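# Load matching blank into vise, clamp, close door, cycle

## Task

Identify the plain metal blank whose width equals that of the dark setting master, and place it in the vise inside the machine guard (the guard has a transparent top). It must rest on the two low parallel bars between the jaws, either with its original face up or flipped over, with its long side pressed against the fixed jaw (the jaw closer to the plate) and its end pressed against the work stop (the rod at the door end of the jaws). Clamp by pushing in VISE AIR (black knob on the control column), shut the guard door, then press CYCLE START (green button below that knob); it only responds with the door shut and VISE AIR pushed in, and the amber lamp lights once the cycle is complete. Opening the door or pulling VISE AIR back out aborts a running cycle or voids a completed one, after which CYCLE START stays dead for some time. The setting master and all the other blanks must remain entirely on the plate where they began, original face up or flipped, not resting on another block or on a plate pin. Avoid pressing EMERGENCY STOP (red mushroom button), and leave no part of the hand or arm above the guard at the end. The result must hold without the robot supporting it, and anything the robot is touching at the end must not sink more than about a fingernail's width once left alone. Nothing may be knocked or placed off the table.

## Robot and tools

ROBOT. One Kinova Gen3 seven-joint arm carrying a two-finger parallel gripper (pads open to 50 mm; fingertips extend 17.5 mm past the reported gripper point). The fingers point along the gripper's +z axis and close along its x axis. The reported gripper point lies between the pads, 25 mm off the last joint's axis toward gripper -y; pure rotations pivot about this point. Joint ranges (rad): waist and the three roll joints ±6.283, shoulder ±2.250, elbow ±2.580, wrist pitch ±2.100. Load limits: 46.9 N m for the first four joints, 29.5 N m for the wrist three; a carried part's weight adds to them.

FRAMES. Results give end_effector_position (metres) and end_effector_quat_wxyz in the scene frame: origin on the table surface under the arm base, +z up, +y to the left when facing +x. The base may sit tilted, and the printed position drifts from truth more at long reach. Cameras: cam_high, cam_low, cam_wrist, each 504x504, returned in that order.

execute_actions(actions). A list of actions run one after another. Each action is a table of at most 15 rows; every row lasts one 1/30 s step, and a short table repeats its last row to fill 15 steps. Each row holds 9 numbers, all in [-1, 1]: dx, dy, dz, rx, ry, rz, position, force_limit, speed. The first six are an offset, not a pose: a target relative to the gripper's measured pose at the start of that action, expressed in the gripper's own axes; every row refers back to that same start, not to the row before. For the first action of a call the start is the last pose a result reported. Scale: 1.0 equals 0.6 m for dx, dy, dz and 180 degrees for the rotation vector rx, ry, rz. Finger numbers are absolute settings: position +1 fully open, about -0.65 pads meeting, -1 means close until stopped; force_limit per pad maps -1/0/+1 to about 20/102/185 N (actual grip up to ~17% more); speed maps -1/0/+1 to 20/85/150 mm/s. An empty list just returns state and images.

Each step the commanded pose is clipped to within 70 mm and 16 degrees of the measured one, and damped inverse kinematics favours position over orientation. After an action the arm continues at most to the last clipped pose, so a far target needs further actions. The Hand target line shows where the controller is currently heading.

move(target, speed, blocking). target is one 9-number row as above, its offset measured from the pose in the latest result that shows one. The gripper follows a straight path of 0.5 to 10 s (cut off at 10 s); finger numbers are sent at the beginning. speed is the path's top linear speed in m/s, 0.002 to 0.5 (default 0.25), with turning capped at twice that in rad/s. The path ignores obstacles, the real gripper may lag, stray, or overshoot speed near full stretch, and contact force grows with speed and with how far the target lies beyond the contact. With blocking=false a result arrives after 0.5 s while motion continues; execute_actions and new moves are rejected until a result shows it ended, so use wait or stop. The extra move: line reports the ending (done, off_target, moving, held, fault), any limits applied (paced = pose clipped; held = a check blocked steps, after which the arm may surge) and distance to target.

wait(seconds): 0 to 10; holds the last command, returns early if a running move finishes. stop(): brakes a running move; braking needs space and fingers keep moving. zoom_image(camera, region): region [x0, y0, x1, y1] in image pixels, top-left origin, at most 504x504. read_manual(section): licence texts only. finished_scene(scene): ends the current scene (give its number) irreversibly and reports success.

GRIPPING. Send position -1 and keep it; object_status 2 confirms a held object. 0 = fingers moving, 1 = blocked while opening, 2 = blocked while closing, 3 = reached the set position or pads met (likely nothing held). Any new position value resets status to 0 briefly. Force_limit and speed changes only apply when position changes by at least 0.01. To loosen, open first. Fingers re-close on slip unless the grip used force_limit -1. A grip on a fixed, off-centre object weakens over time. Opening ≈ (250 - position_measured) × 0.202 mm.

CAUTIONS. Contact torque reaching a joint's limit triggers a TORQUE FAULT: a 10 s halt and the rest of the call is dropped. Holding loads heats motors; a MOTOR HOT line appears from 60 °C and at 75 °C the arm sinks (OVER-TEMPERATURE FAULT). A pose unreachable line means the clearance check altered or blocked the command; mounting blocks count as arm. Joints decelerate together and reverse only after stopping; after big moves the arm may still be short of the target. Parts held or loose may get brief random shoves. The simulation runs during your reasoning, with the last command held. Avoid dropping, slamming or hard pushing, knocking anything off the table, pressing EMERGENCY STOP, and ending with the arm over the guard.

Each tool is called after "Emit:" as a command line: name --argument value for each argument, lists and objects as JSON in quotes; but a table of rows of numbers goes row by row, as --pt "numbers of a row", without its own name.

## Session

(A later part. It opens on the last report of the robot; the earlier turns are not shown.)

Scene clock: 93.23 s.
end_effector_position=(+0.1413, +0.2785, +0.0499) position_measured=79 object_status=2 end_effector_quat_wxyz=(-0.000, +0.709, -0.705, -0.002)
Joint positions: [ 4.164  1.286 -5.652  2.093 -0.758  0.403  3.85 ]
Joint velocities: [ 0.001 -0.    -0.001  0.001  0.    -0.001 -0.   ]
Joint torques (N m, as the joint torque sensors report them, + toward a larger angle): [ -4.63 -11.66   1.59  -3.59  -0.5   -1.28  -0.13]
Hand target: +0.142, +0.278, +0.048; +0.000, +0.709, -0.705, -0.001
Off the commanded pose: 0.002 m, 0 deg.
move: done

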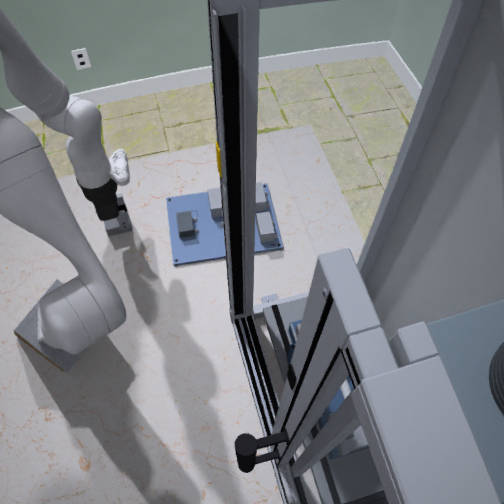

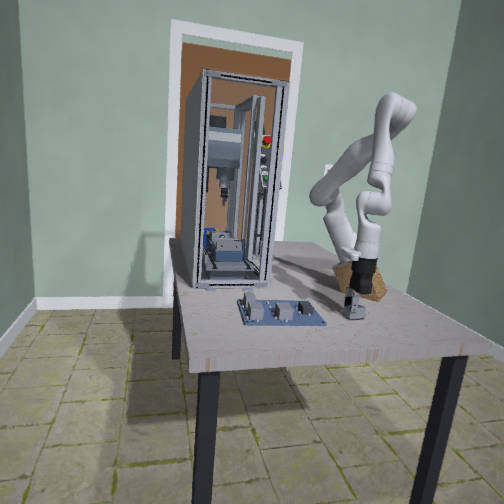

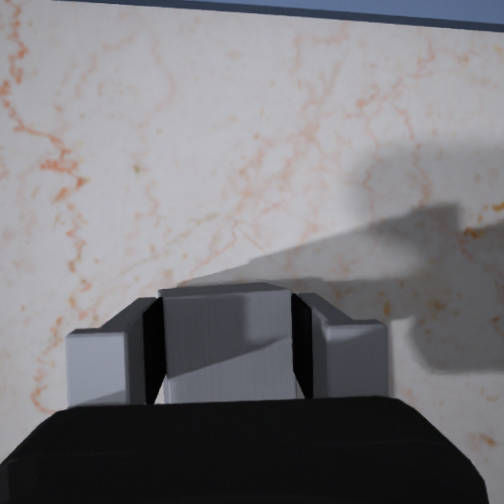

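Emit:
move --target '[0,0,0,0,0,0,1,0,0.5]'

Emit:
move --target '[0,0,-0.004,0.18,0,0,1,0,0.5]' --speed 0.15

Emit:
move --target '[0,0,0,0,0,0,-1,0,0.5]'

Scene clock: 94.43 s.
end_effector_position=(+0.1413, +0.2785, +0.0499) position_measured=3 object_status=3 end_effector_quat_wxyz=(-0.000, +0.709, -0.705, -0.002)
Joint positions: [ 4.164  1.286 -5.652  2.093 -0.757  0.403  3.85 ]
Joint velocities: [ 0.    -0.001 -0.    -0.     0.    -0.002  0.   ]
Joint torques (N m, as the joint torque sensors report them, + toward a larger angle): [ -5.76 -14.98   3.13  -2.62  -0.01   0.    -0.05]
Hand target: +0.141, +0.279, +0.050; -0.000, +0.709, -0.705, -0.002
Off the commanded pose: 0.000 m, 0 deg.
move: done

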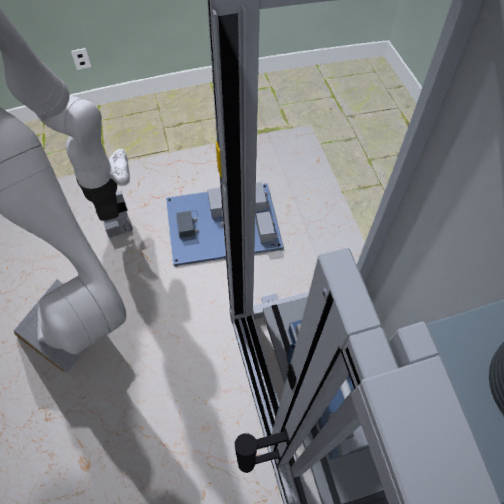

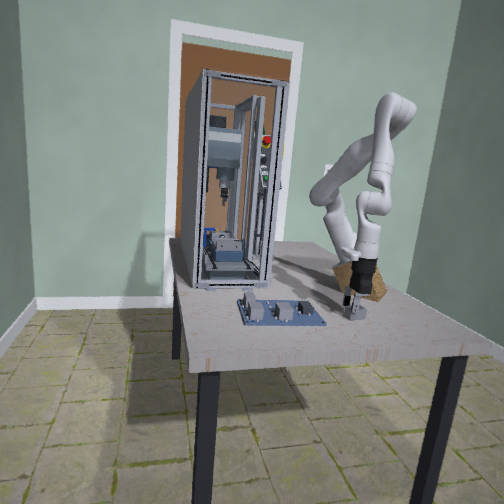

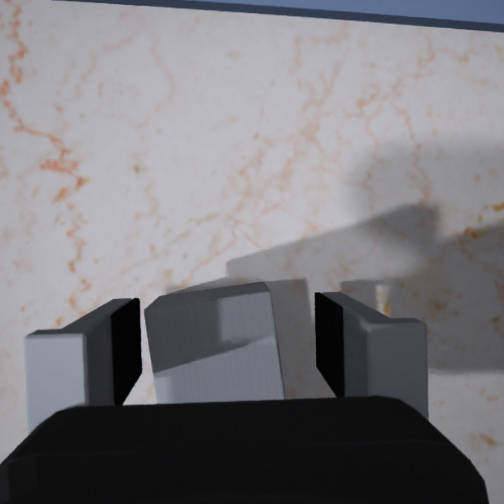

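Scene clock: 96.67 s.
end_effector_position=(+0.1420, +0.2779, +0.0518) position_measured=3 object_status=3 end_effector_quat_wxyz=(-0.197, +0.680, -0.679, +0.196)
Joint positions: [ 3.552  1.767 -5.482  1.983 -0.743  0.588  3.383]
Joint velocities: [-0.009  0.01  -0.002 -0.001  0.006 -0.001 -0.005]
Joint torques (N m, as the joint torque sensors report them, + toward a larger angle): [ -1.76 -15.58   8.42  -0.36   0.69  -0.47  -0.21]
Hand target: +0.142, +0.278, +0.052; -0.197, +0.680, -0.678, +0.197
Off the commanded pose: 0.001 m, 0 deg.
move: done

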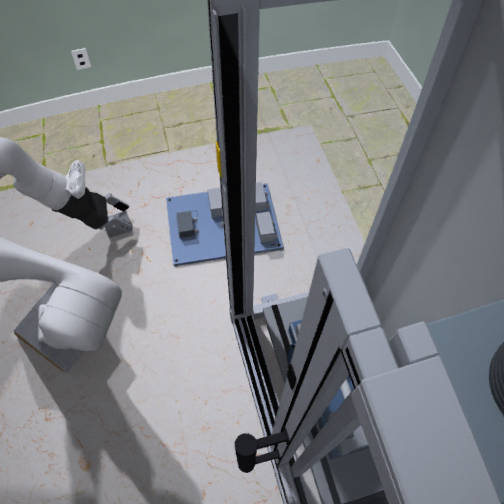

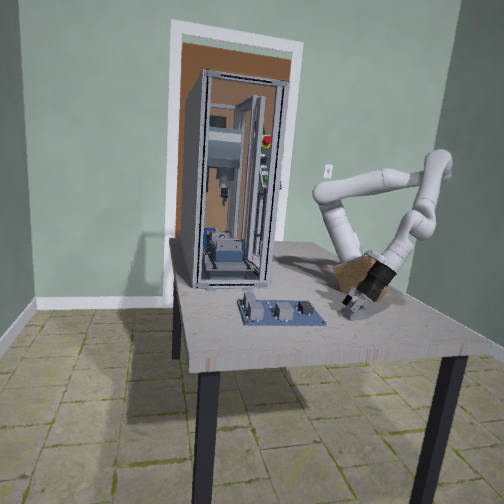

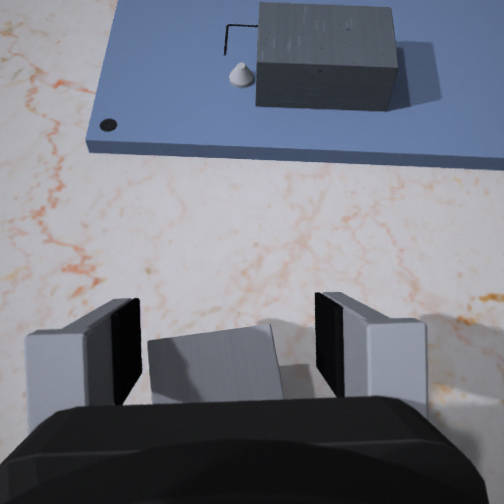

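Scene clock: 97.17 s.
end_effector_position=(+0.1420, +0.2781, +0.0518) position_measured=86 object_status=2 end_effector_quat_wxyz=(-0.197, +0.680, -0.679, +0.196)
Joint positions: [ 3.552  1.767 -5.482  1.983 -0.743  0.588  3.383]
Joint velocities: [-0.    -0.    -0.    -0.     0.    -0.    -0.001]
Joint torques (N m, as the joint torque sensors report them, + toward a larger angle): [ -2.15 -15.66   8.51   0.22   0.73  -0.61  -0.14]
Hand target: +0.142, +0.278, +0.052; -0.197, +0.680, -0.679, +0.196
Off the commanded pose: 0.000 m, 0 deg.
move: done

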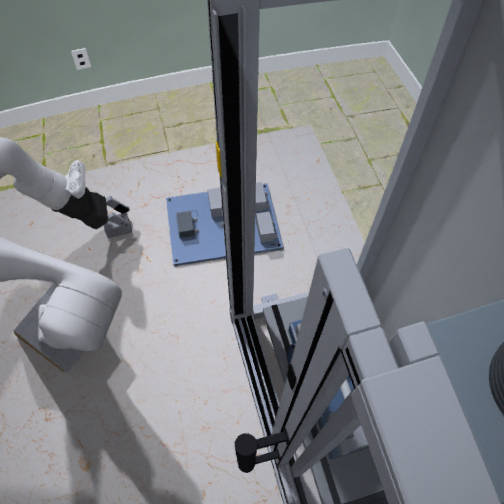

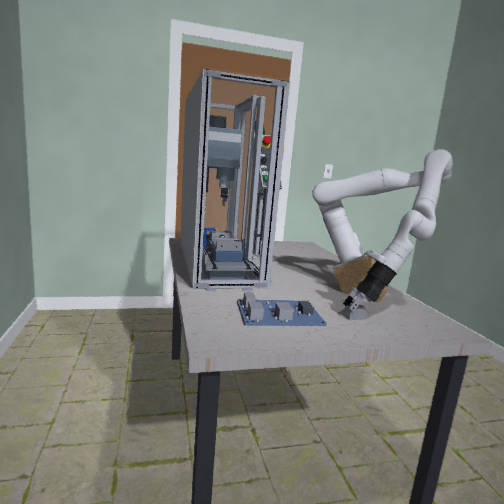

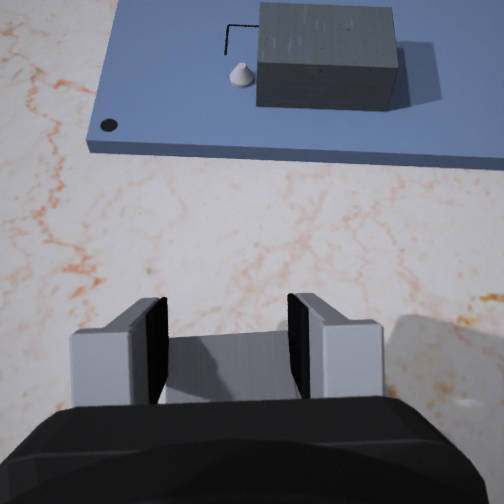

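Emit:
move --target '[0,0,0,0,0,0,1,0,0.5]'

Emit:
move --target '[0.004,0.008,0.016,0,0,0,1,0,0.5]' --speed 0.05

Emit:
move --target '[0,0,0,0,0,0,-1,-0.3,0.5]'

Scene clock: 99.20 s.
end_effector_position=(+0.1420, +0.2781, +0.0518) position_measured=3 object_status=3 end_effector_quat_wxyz=(-0.197, +0.680, -0.679, +0.196)
Joint positions: [ 3.552  1.767 -5.482  1.983 -0.743  0.588  3.383]
Joint velocities: [-0.     0.     0.     0.     0.    -0.001  0.   ]
Joint torques (N m, as the joint torque sensors report them, + toward a larger angle): [ -2.37 -15.75   8.5   -0.02   0.68  -0.48  -0.03]
Hand target: +0.142, +0.278, +0.052; -0.197, +0.680, -0.679, +0.196
Off the commanded pose: 0.000 m, 0 deg.
move: done

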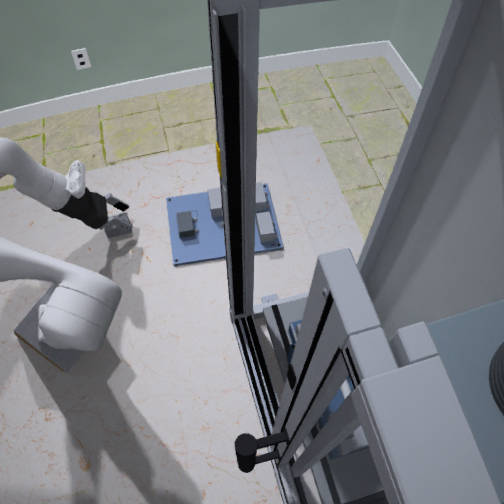

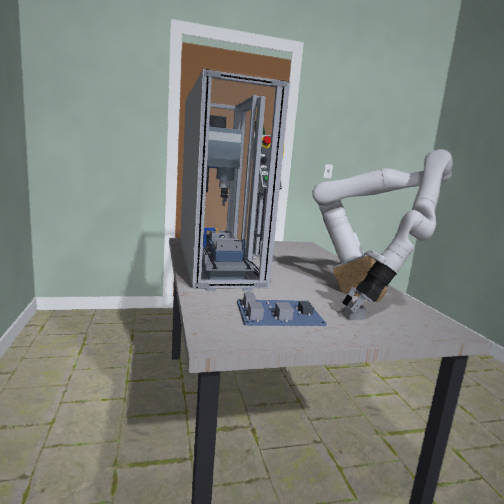

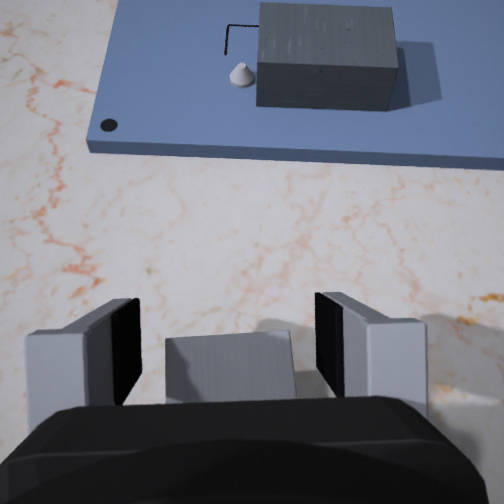

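Scene clock: 99.90 s.
end_effector_position=(+0.1430, +0.2757, +0.0412) position_measured=3 object_status=3 end_effector_quat_wxyz=(-0.197, +0.680, -0.679, +0.196)
Joint positions: [ 3.558  1.782 -5.503  1.986 -0.759  0.563  3.383]
Joint velocities: [ 0.001  0.001  0.001  0.     0.     0.    -0.   ]
Joint torques (N m, as the joint torque sensors report them, + toward a larger angle): [ -2.52 -15.73   8.28   0.     0.91  -0.64  -0.22]
Hand target: +0.143, +0.276, +0.041; -0.197, +0.680, -0.679, +0.196
Off the commanded pose: 0.000 m, 0 deg.
move: done

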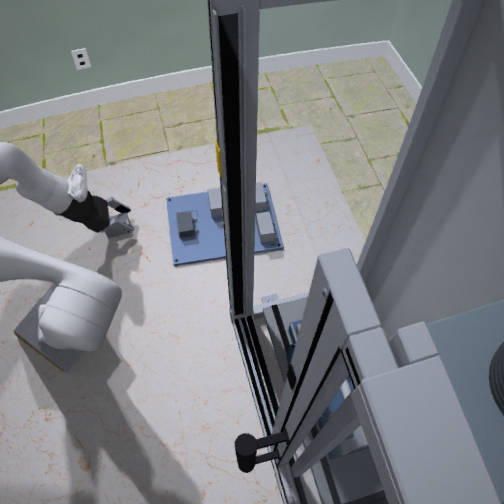

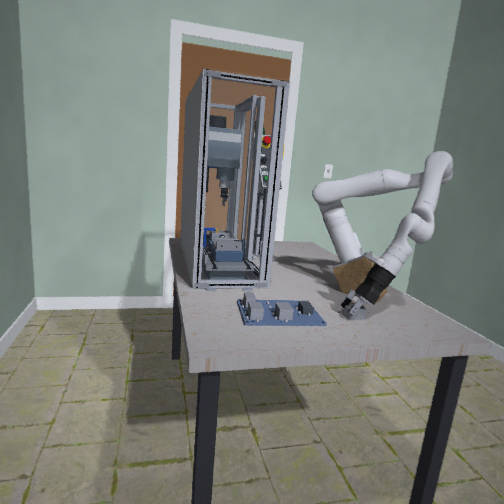

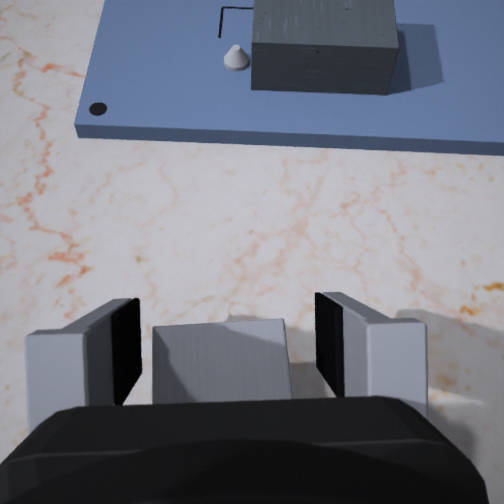

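Scene clock: 100.40 s.
end_effector_position=(+0.1430, +0.2759, +0.0412) position_measured=78 object_status=2 end_effector_quat_wxyz=(-0.197, +0.680, -0.679, +0.196)
Joint positions: [ 3.558  1.782 -5.503  1.986 -0.758  0.563  3.383]
Joint velocities: [-0. -0.  0. -0.  0.  0.  0.]
Joint torques (N m, as the joint torque sensors report them, + toward a larger angle): [ -2.07 -15.55   8.55   0.64   0.87  -0.49  -0.18]
Hand target: +0.143, +0.276, +0.041; -0.197, +0.680, -0.679, +0.196
Off the commanded pose: 0.000 m, 0 deg.
move: done

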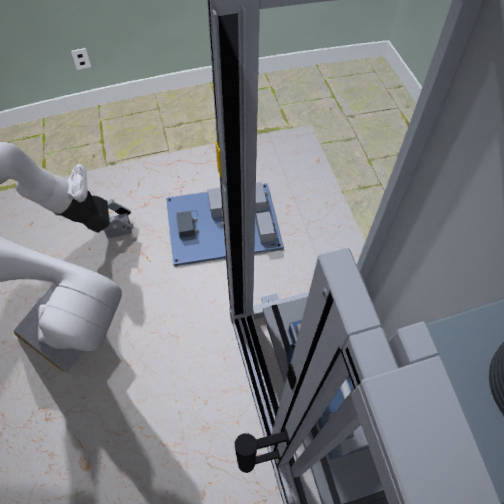

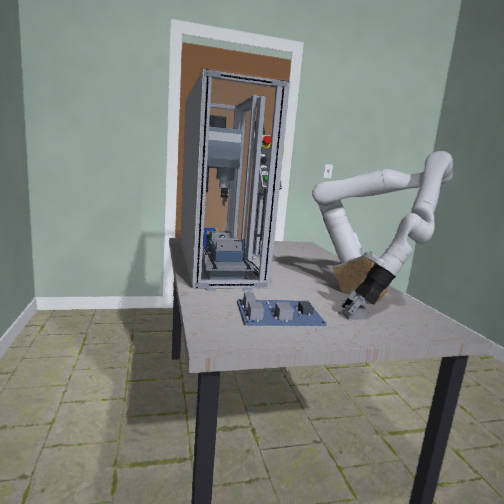

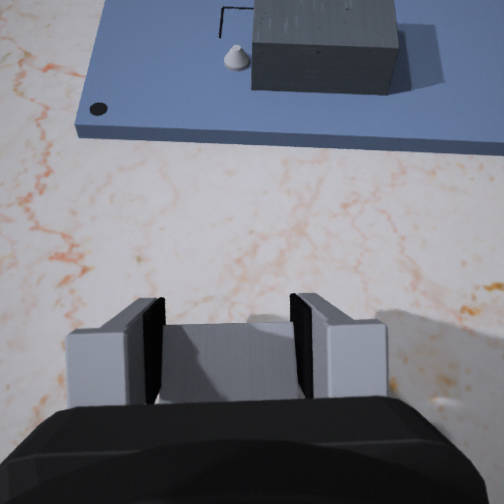

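Emit:
move --target '[0,-0.177,-0.283,0,0,0,-1,-0.3,0.5]' --speed 0.2

Emit:
move --target '[0.7,-0.2,0.12,0,0,0,-1,-0.3,0.5]' --speed 0.2

Scene clock: 102.63 s.
end_effector_position=(+0.1420, +0.2749, +0.2412) position_measured=78 object_status=2 end_effector_quat_wxyz=(-0.197, +0.680, -0.678, +0.197)
Joint positions: [ 3.455  1.473 -5.148  1.933 -0.467  0.967  3.424]
Joint velocities: [-0.002 -0.005  0.001 -0.001 -0.001  0.     0.001]
Joint torques (N m, as the joint torque sensors report them, + toward a larger angle): [ -2.36 -14.25   9.32  -4.71   1.83  -1.18  -0.55]
Hand target: +0.142, +0.275, +0.241; -0.197, +0.680, -0.678, +0.196
Off the commanded pose: 0.001 m, 0 deg.
move: done

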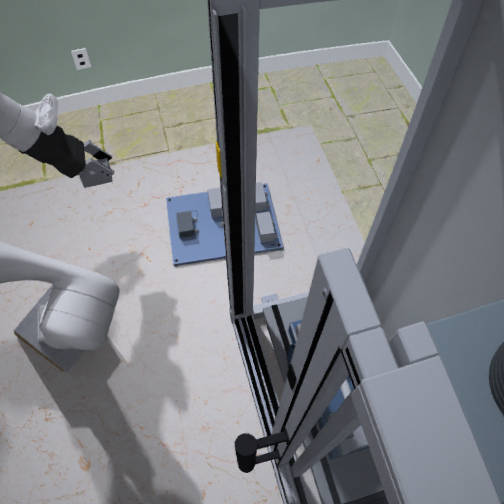

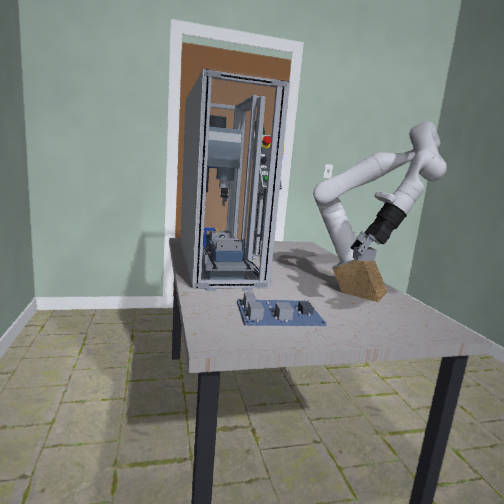

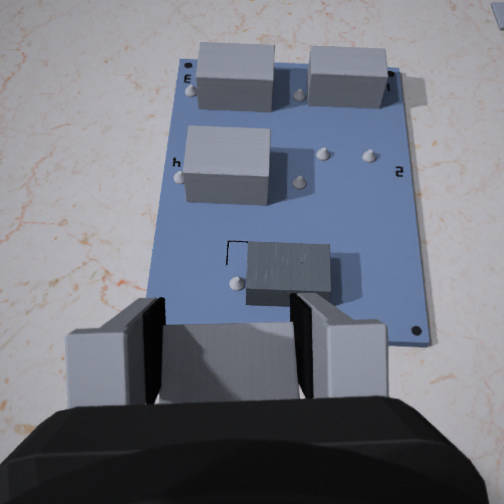

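Scene clock: 107.83 s.
end_effector_position=(+0.2823, -0.1442, +0.2437) position_measured=78 object_status=2 end_effector_quat_wxyz=(-0.157, +0.726, -0.670, +0.012)
Joint positions: [ 2.885  0.811 -2.985  2.58   0.358  0.781  4.714]
Joint velocities: [-0.024  0.018  0.05  -0.     0.    -0.004  0.044]
Joint torques (N m, as the joint torque sensors report them, + toward a larger angle): [ 2.26  0.   -2.18 -8.   -0.72 -0.91 -0.39]
Hand target: +0.282, -0.144, +0.244; -0.158, +0.726, -0.669, +0.012
Off the commanded pose: 0.001 m, 22 deg; orientation clipped at the last step of the last action.
joint sent to its limit — the command would take joint 4 (elbow) past its upper limit, so that joint was sent only as far as its limit.
move: off_target; limits=paced

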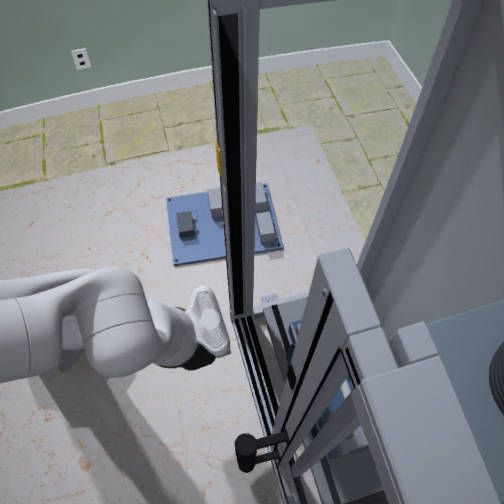

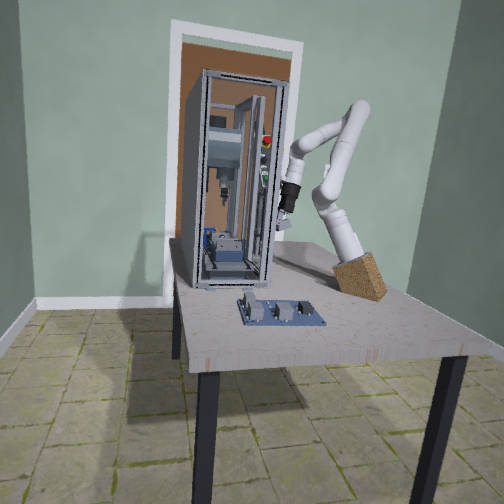

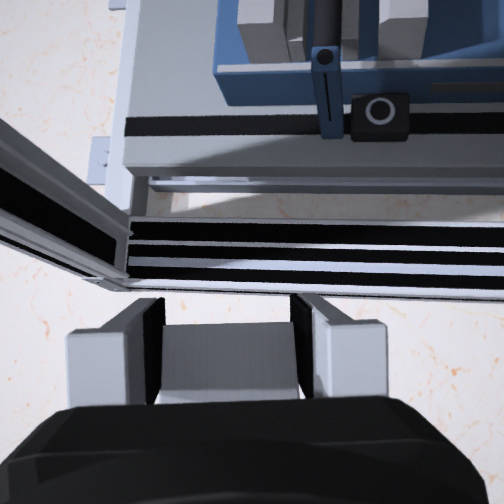

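Emit:
move --target '[0.033,-0.223,0.05,0.101,0.070,0.006,-1,-0.3,0.5]' --speed 0.1

Scene clock: 111.33 s.
end_effector_position=(+0.4218, -0.1504, +0.2452) position_measured=78 object_status=2 end_effector_quat_wxyz=(-0.172, +0.694, -0.684, +0.144)
Joint positions: [ 3.316  0.488 -3.398  2.58   0.641  0.229  4.286]
Joint velocities: [ 0.033 -0.001 -0.051  0.     0.06   0.015 -0.094]
Joint torques (N m, as the joint torque sensors report them, + toward a larger angle): [-0.82  7.62 -1.33 -7.4  -0.44 -1.95 -0.45]
Hand target: +0.421, -0.151, +0.245; -0.171, +0.694, -0.684, +0.144
Off the commanded pose: 0.002 m, 7 deg.
joint sent to its limit — the command would take joint 4 (elbow) past its upper limit, so that joint was sent only as far as its limit.
move: off_target

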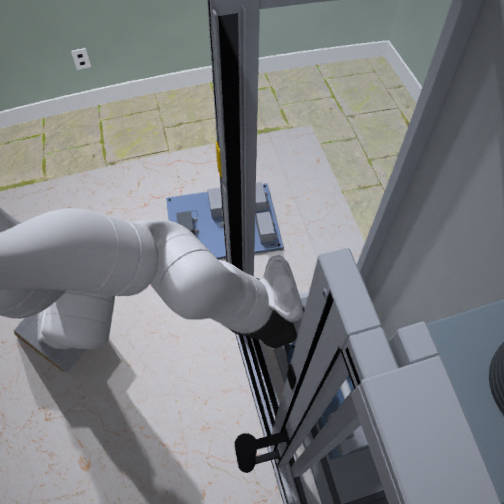

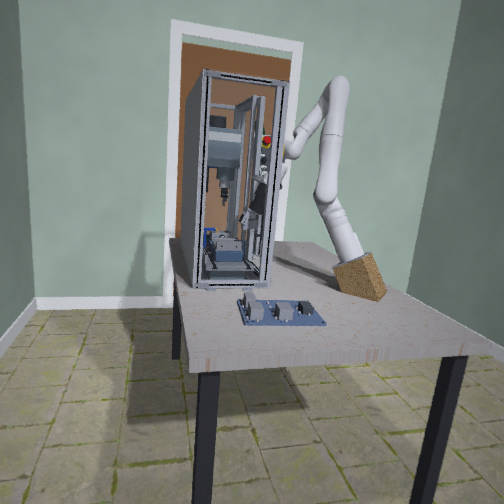

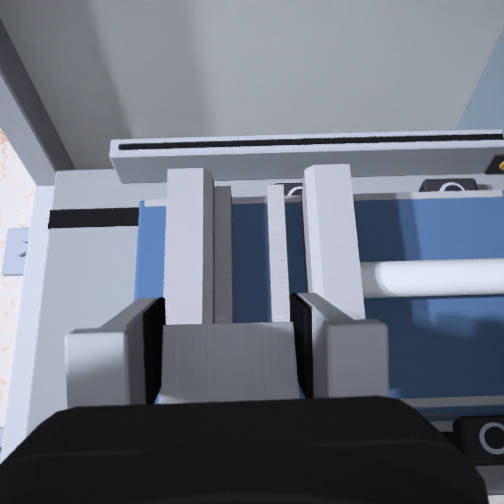

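Emit:
move --target '[0,-0.1,0.077,0.035,0.013,0.008,-1,-0.3,0.5]' --speed 0.06

Scene clock: 113.80 s.
end_effector_position=(+0.4963, -0.1463, +0.2304) position_measured=78 object_status=2 end_effector_quat_wxyz=(-0.200, +0.673, -0.686, +0.192)
Joint positions: [ 4.062  0.425 -3.982  2.568  0.639 -0.173  4.212]
Joint velocities: [ 0.047  0.01  -0.014  0.006 -0.017 -0.012  0.01 ]
Joint torques (N m, as the joint torque sensors report them, + toward a larger angle): [-2.94  6.93  0.67 -5.92 -0.52 -2.24 -0.47]
Hand target: +0.496, -0.148, +0.230; -0.198, +0.672, -0.687, +0.193
Off the commanded pose: 0.002 m, 0 deg.
move: done

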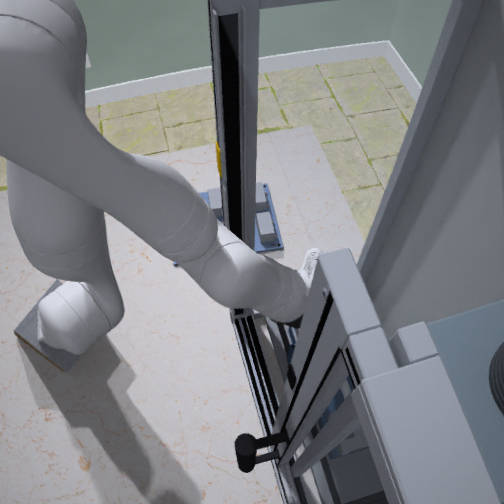

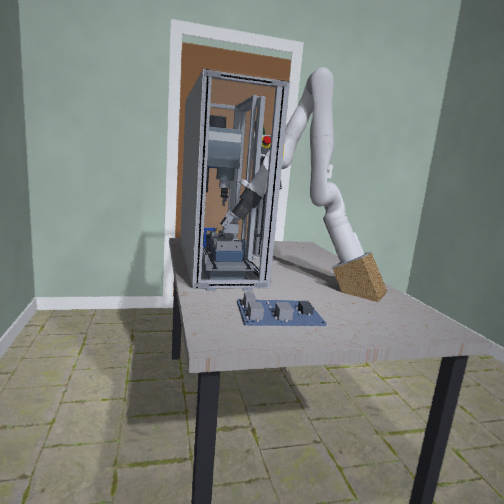

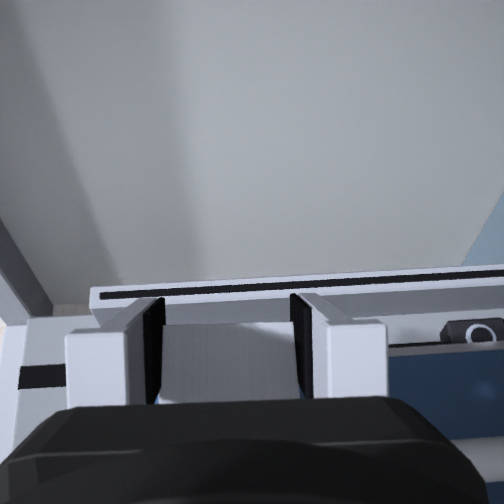

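Emit:
move --target '[0.015,0.035,0.067,0,0,0,-1,-0.3,0.5]' --speed 0.04

Emit:
zoom_image --camera "cam_low" --region '[190, 180, 290, 280]'

Scene clock: 116.77 s.
end_effector_position=(+0.5055, -0.1575, +0.1888) position_measured=78 object_status=2 end_effector_quat_wxyz=(-0.192, +0.675, -0.689, +0.182)
Joint positions: [ 4.48   0.357 -4.318  2.573  0.517 -0.325  4.368]
Joint velocities: [ 0.02  -0.006 -0.024 -0.    -0.035 -0.003  0.032]
Joint torques (N m, as the joint torque sensors report them, + toward a larger angle): [-4.46  1.86 -2.73  0.99  1.15 -0.01  0.03]
Hand target: +0.501, -0.155, +0.186; -0.191, +0.677, -0.688, +0.176
Off the commanded pose: 0.007 m, 2 deg.
joint sent to its limit — the command would take joint 4 (elbow) past its upper limit, so that joint was sent only as far as its limit.
move: off_target

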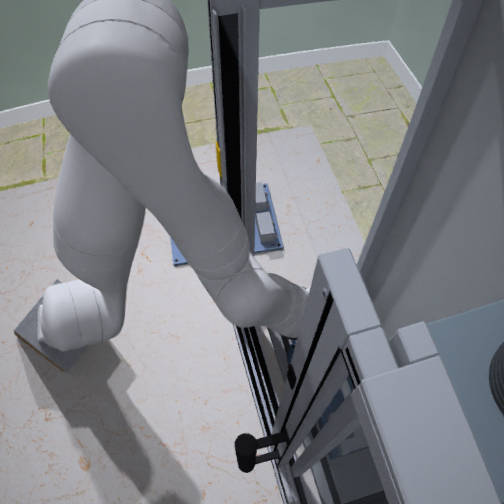

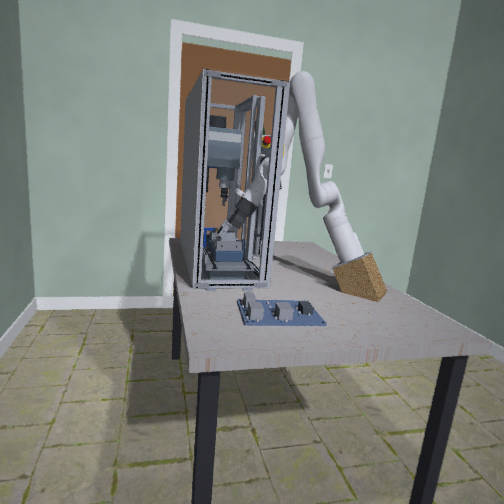

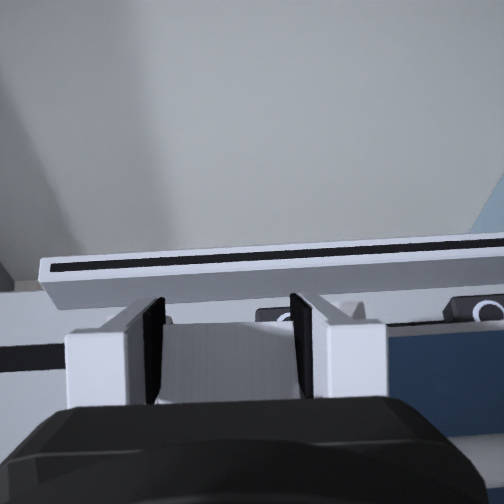

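Region (190, 180, 290, 280) of cam_low's 504x504 image, scaled by 5.040, with more detail than that image has.

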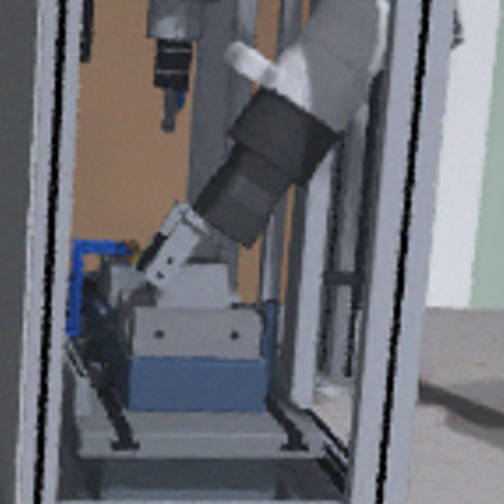

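Emit:
move --target '[-0.004,0.005,-0.012,-0.085,0,0,-1,-0.3,0.5]' --speed 0.04

Scene clock: 121.93 s.
end_effector_position=(+0.4996, -0.1563, +0.1938) position_measured=78 object_status=2 end_effector_quat_wxyz=(-0.100, +0.694, -0.707, +0.089)
Joint positions: [ 4.008  0.219 -4.079  2.305  0.49   0.338  4.347]
Joint velocities: [-0.003 -0.002  0.002 -0.002 -0.002  0.003  0.003]
Joint torques (N m, as the joint torque sensors report them, + toward a larger angle): [-3.76  9.37 -1.62 -5.15 -0.29 -0.85 -0.16]
Hand target: +0.499, -0.155, +0.194; -0.101, +0.695, -0.706, +0.088
Off the commanded pose: 0.001 m, 0 deg.
move: done

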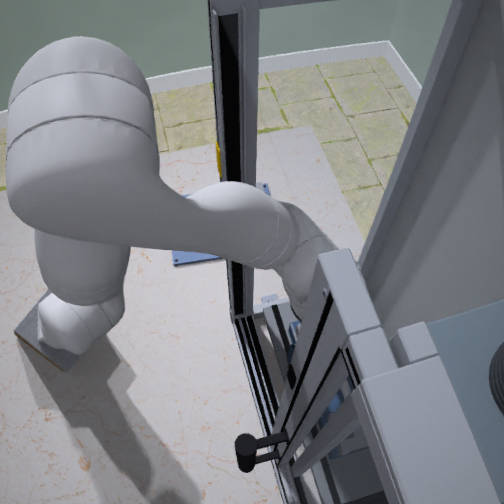

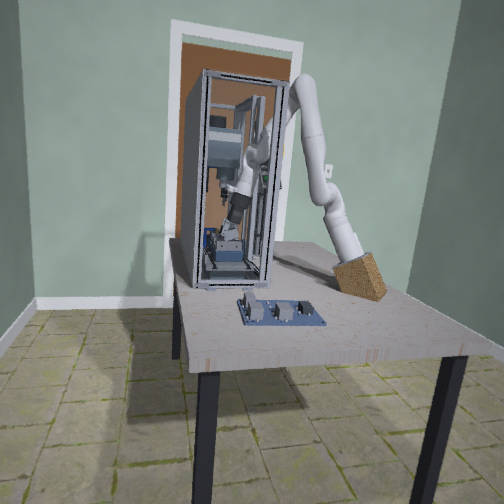

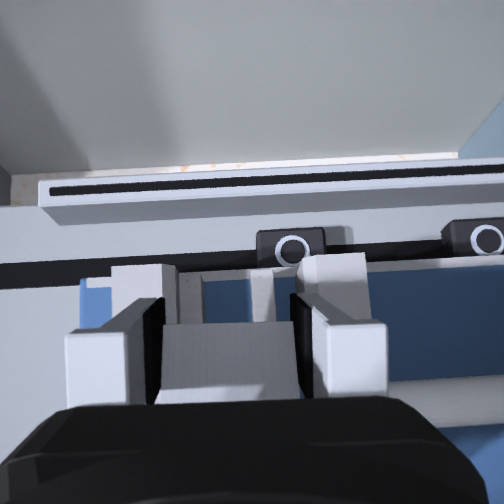

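Emit:
move --target '[0,0.013,0.048,0,0,0,-1,-0.3,0.5]' --speed 0.03

Emit:
zoom_image --camera "cam_low" --region '[190, 180, 290, 280]'

Scene clock: 123.83 s.
end_effector_position=(+0.5112, -0.1573, +0.1750) position_measured=78 object_status=2 end_effector_quat_wxyz=(-0.101, +0.698, -0.701, +0.107)
Joint positions: [ 4.327  0.214 -4.39   2.329  0.693  0.241  4.141]
Joint velocities: [ 0.02   0.014 -0.022  0.003  0.022 -0.003 -0.019]
Joint torques (N m, as the joint torque sensors report them, + toward a larger angle): [  4.36 -15.29  -4.61   6.13  -0.82  -2.59   0.06]
Hand target: +0.500, -0.156, +0.165; -0.101, +0.694, -0.707, +0.089
Off the commanded pose: 0.016 m, 2 deg.
move: off_target

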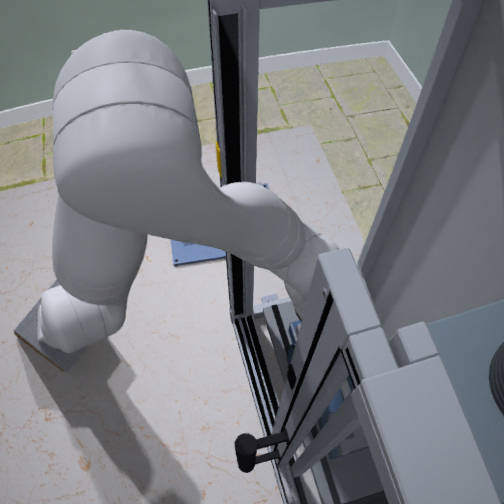

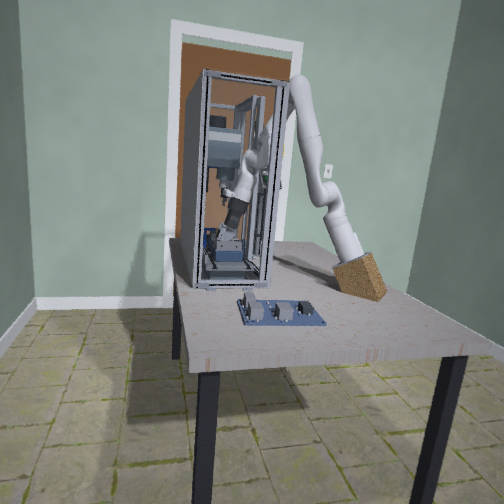

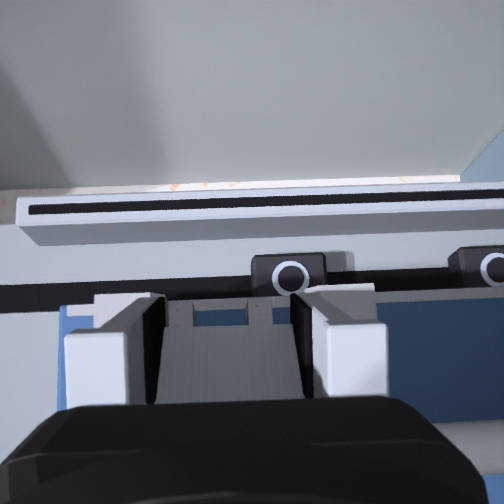

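Region (190, 180, 290, 280) of cam_low's 504x504 image, scaled by 5.040, with more detail than that image has.

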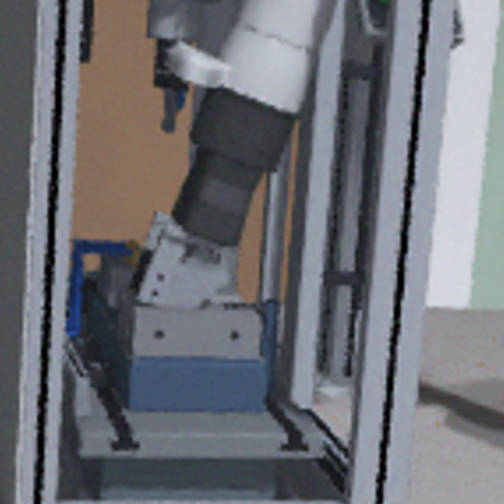

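Emit:
move --target '[0,0.015,-0.02,0.047,0,0,-1,-0.3,0.5]' --speed 0.03

Scene clock: 128.47 s.
end_effector_position=(+0.4991, -0.1568, +0.1837) position_measured=78 object_status=2 end_effector_quat_wxyz=(-0.152, +0.688, -0.692, +0.158)
Joint positions: [ 4.416  0.369 -4.307  2.507  0.714 -0.142  4.148]
Joint velocities: [ 0.006  0.005 -0.003  0.002 -0.002 -0.004  0.002]
Joint torques (N m, as the joint torque sensors report them, + toward a larger angle): [-3.9   5.39  0.96 -5.32 -0.05 -1.63 -0.06]
Hand target: +0.499, -0.157, +0.184; -0.152, +0.688, -0.692, +0.158
Off the commanded pose: 0.000 m, 0 deg.
move: done

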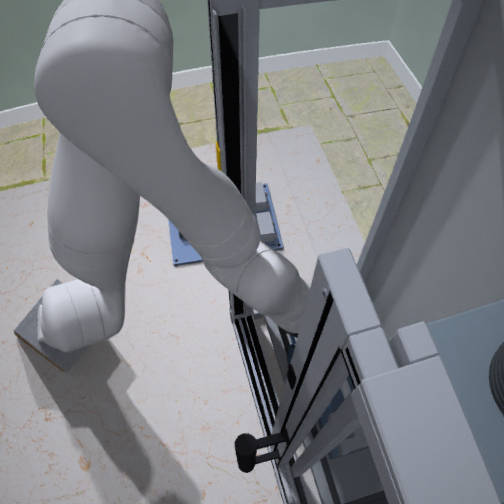

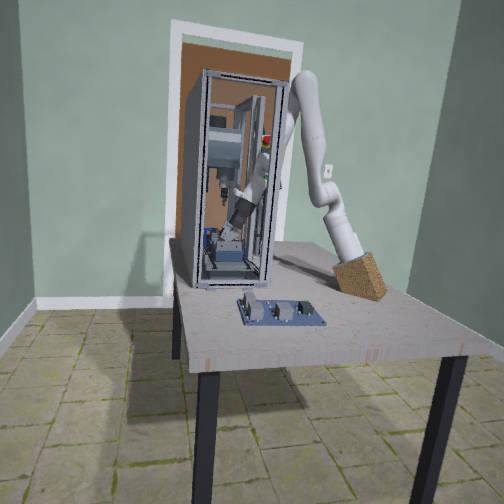

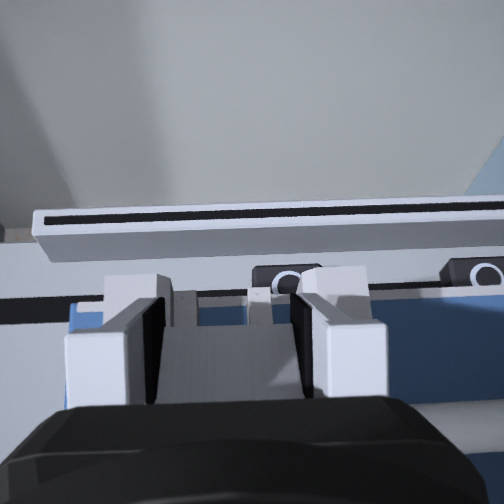

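Emit:
move --target '[0,0.014,0.03,0,0,0,-1,-0.3,0.5]' --speed 0.02

Scene clock: 130.27 s.
end_effector_position=(+0.5053, -0.1568, +0.1746) position_measured=78 object_status=2 end_effector_quat_wxyz=(-0.160, +0.686, -0.689, +0.171)
Joint positions: [ 4.607  0.423 -4.443  2.534  0.663 -0.278  4.185]
Joint velocities: [ 0.009  0.006 -0.003  0.005 -0.004 -0.014  0.004]
Joint torques (N m, as the joint torque sensors report them, + toward a larger angle): [ 19.68 -14.25 -23.43  -5.94   3.02   8.83   0.55]
Hand target: +0.499, -0.157, +0.166; -0.153, +0.688, -0.692, +0.158
Off the commanded pose: 0.012 m, 2 deg.
move: off_target

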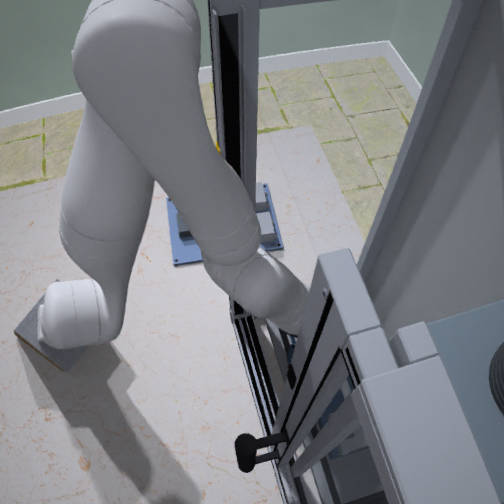

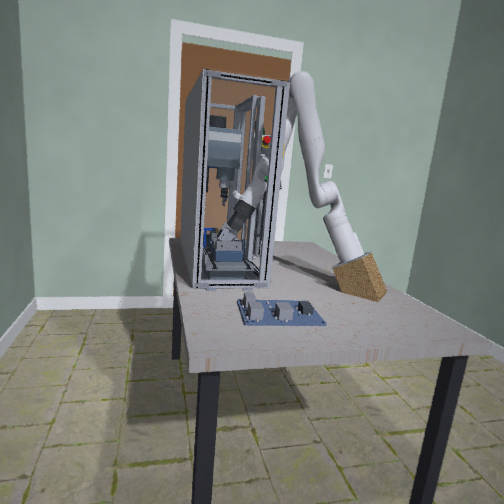

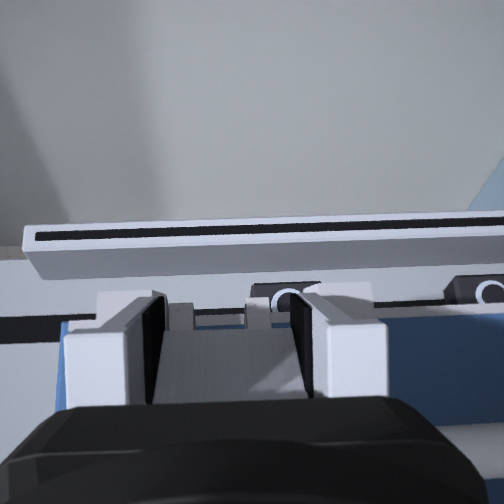

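Emit:
move --target '[0.083,0.08,-0.158,-0.03,0,0,-1,-0.3,0.5]' --speed 0.06

Scene clock: 134.83 s.
end_effector_position=(+0.4181, -0.2061, +0.2370) position_measured=77 object_status=2 end_effector_quat_wxyz=(-0.125, +0.692, -0.697, +0.139)
Joint positions: [ 3.195  0.455 -3.179  2.493  0.702  0.362  4.353]
Joint velocities: [-0.031  0.002  0.003 -0.005 -0.022 -0.003  0.028]
Joint torques (N m, as the joint torque sensors report them, + toward a larger angle): [-0.99  7.76 -2.02 -7.64 -0.11 -1.72 -0.17]
Hand target: +0.419, -0.205, +0.237; -0.127, +0.693, -0.696, +0.139
Off the commanded pose: 0.002 m, 0 deg.
move: done

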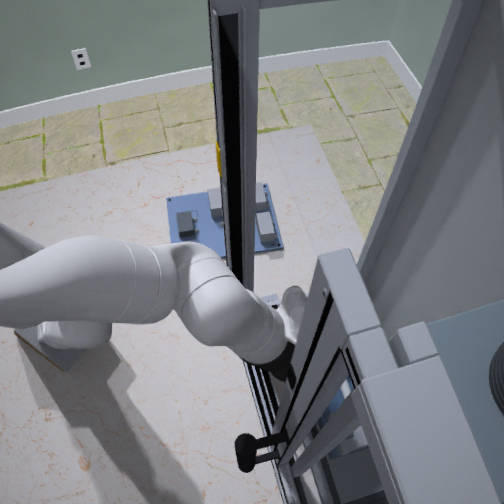

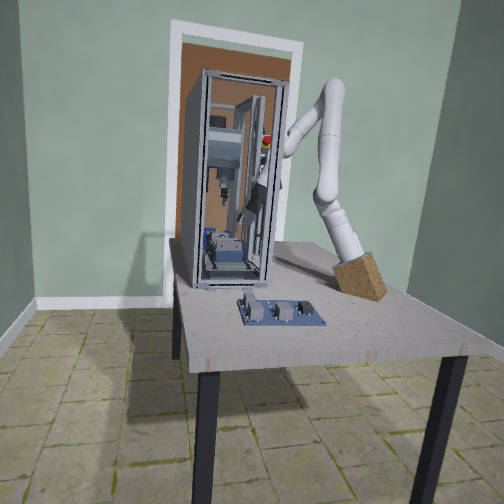

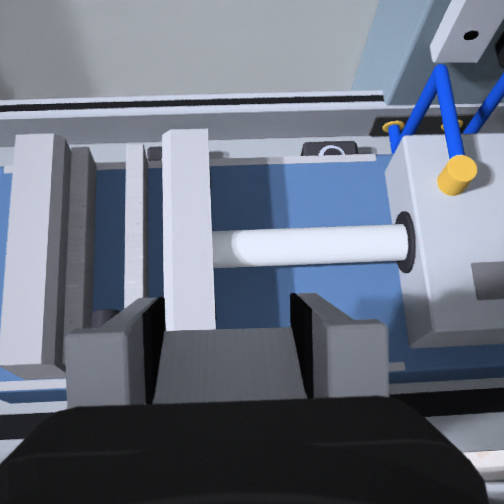

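Emit:
move --target '[0,-0.102,0.112,0,-0.006,0,-1,-0.3,0.5]' --speed 0.05

Scene clock: 137.67 s.
end_effector_position=(+0.5001, -0.2076, +0.1976) position_measured=77 object_status=2 end_effector_quat_wxyz=(-0.133, +0.693, -0.696, +0.133)
Joint positions: [ 3.402  0.179 -3.345  2.355  0.884  0.219  4.161]
Joint velocities: [ 0.008 -0.005 -0.003  0.002  0.011  0.001 -0.013]
Joint torques (N m, as the joint torque sensors report them, + toward a larger angle): [-1.94 13.02 -1.93 -6.75  0.2  -1.56 -0.62]
Hand target: +0.500, -0.208, +0.197; -0.132, +0.693, -0.696, +0.133
Off the commanded pose: 0.001 m, 0 deg.
move: done

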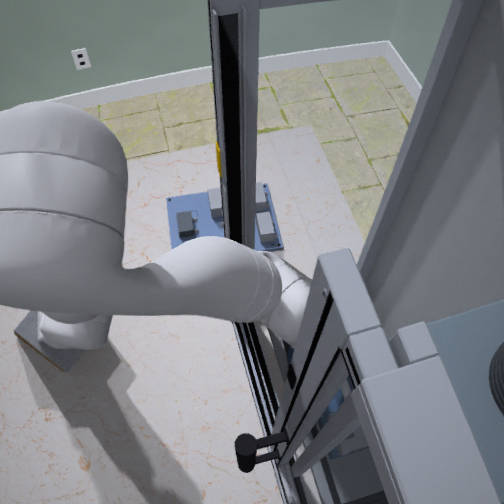

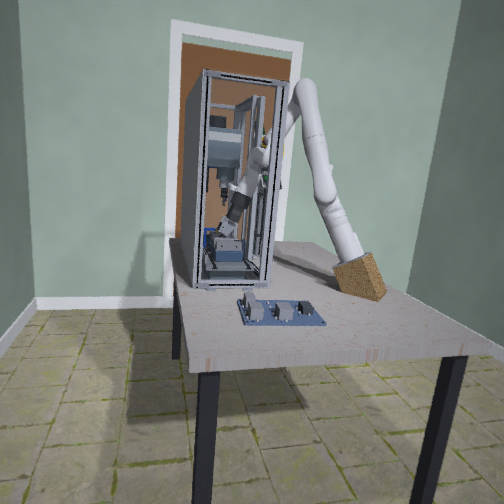

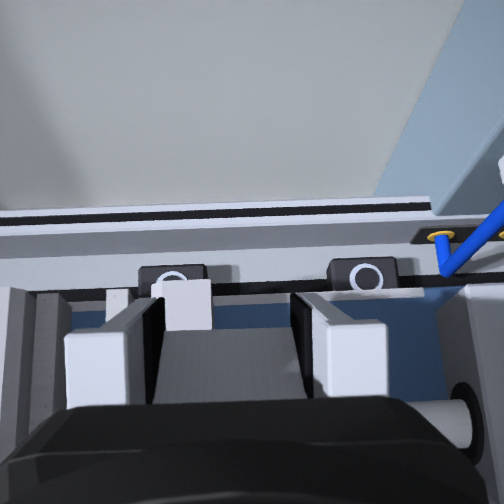

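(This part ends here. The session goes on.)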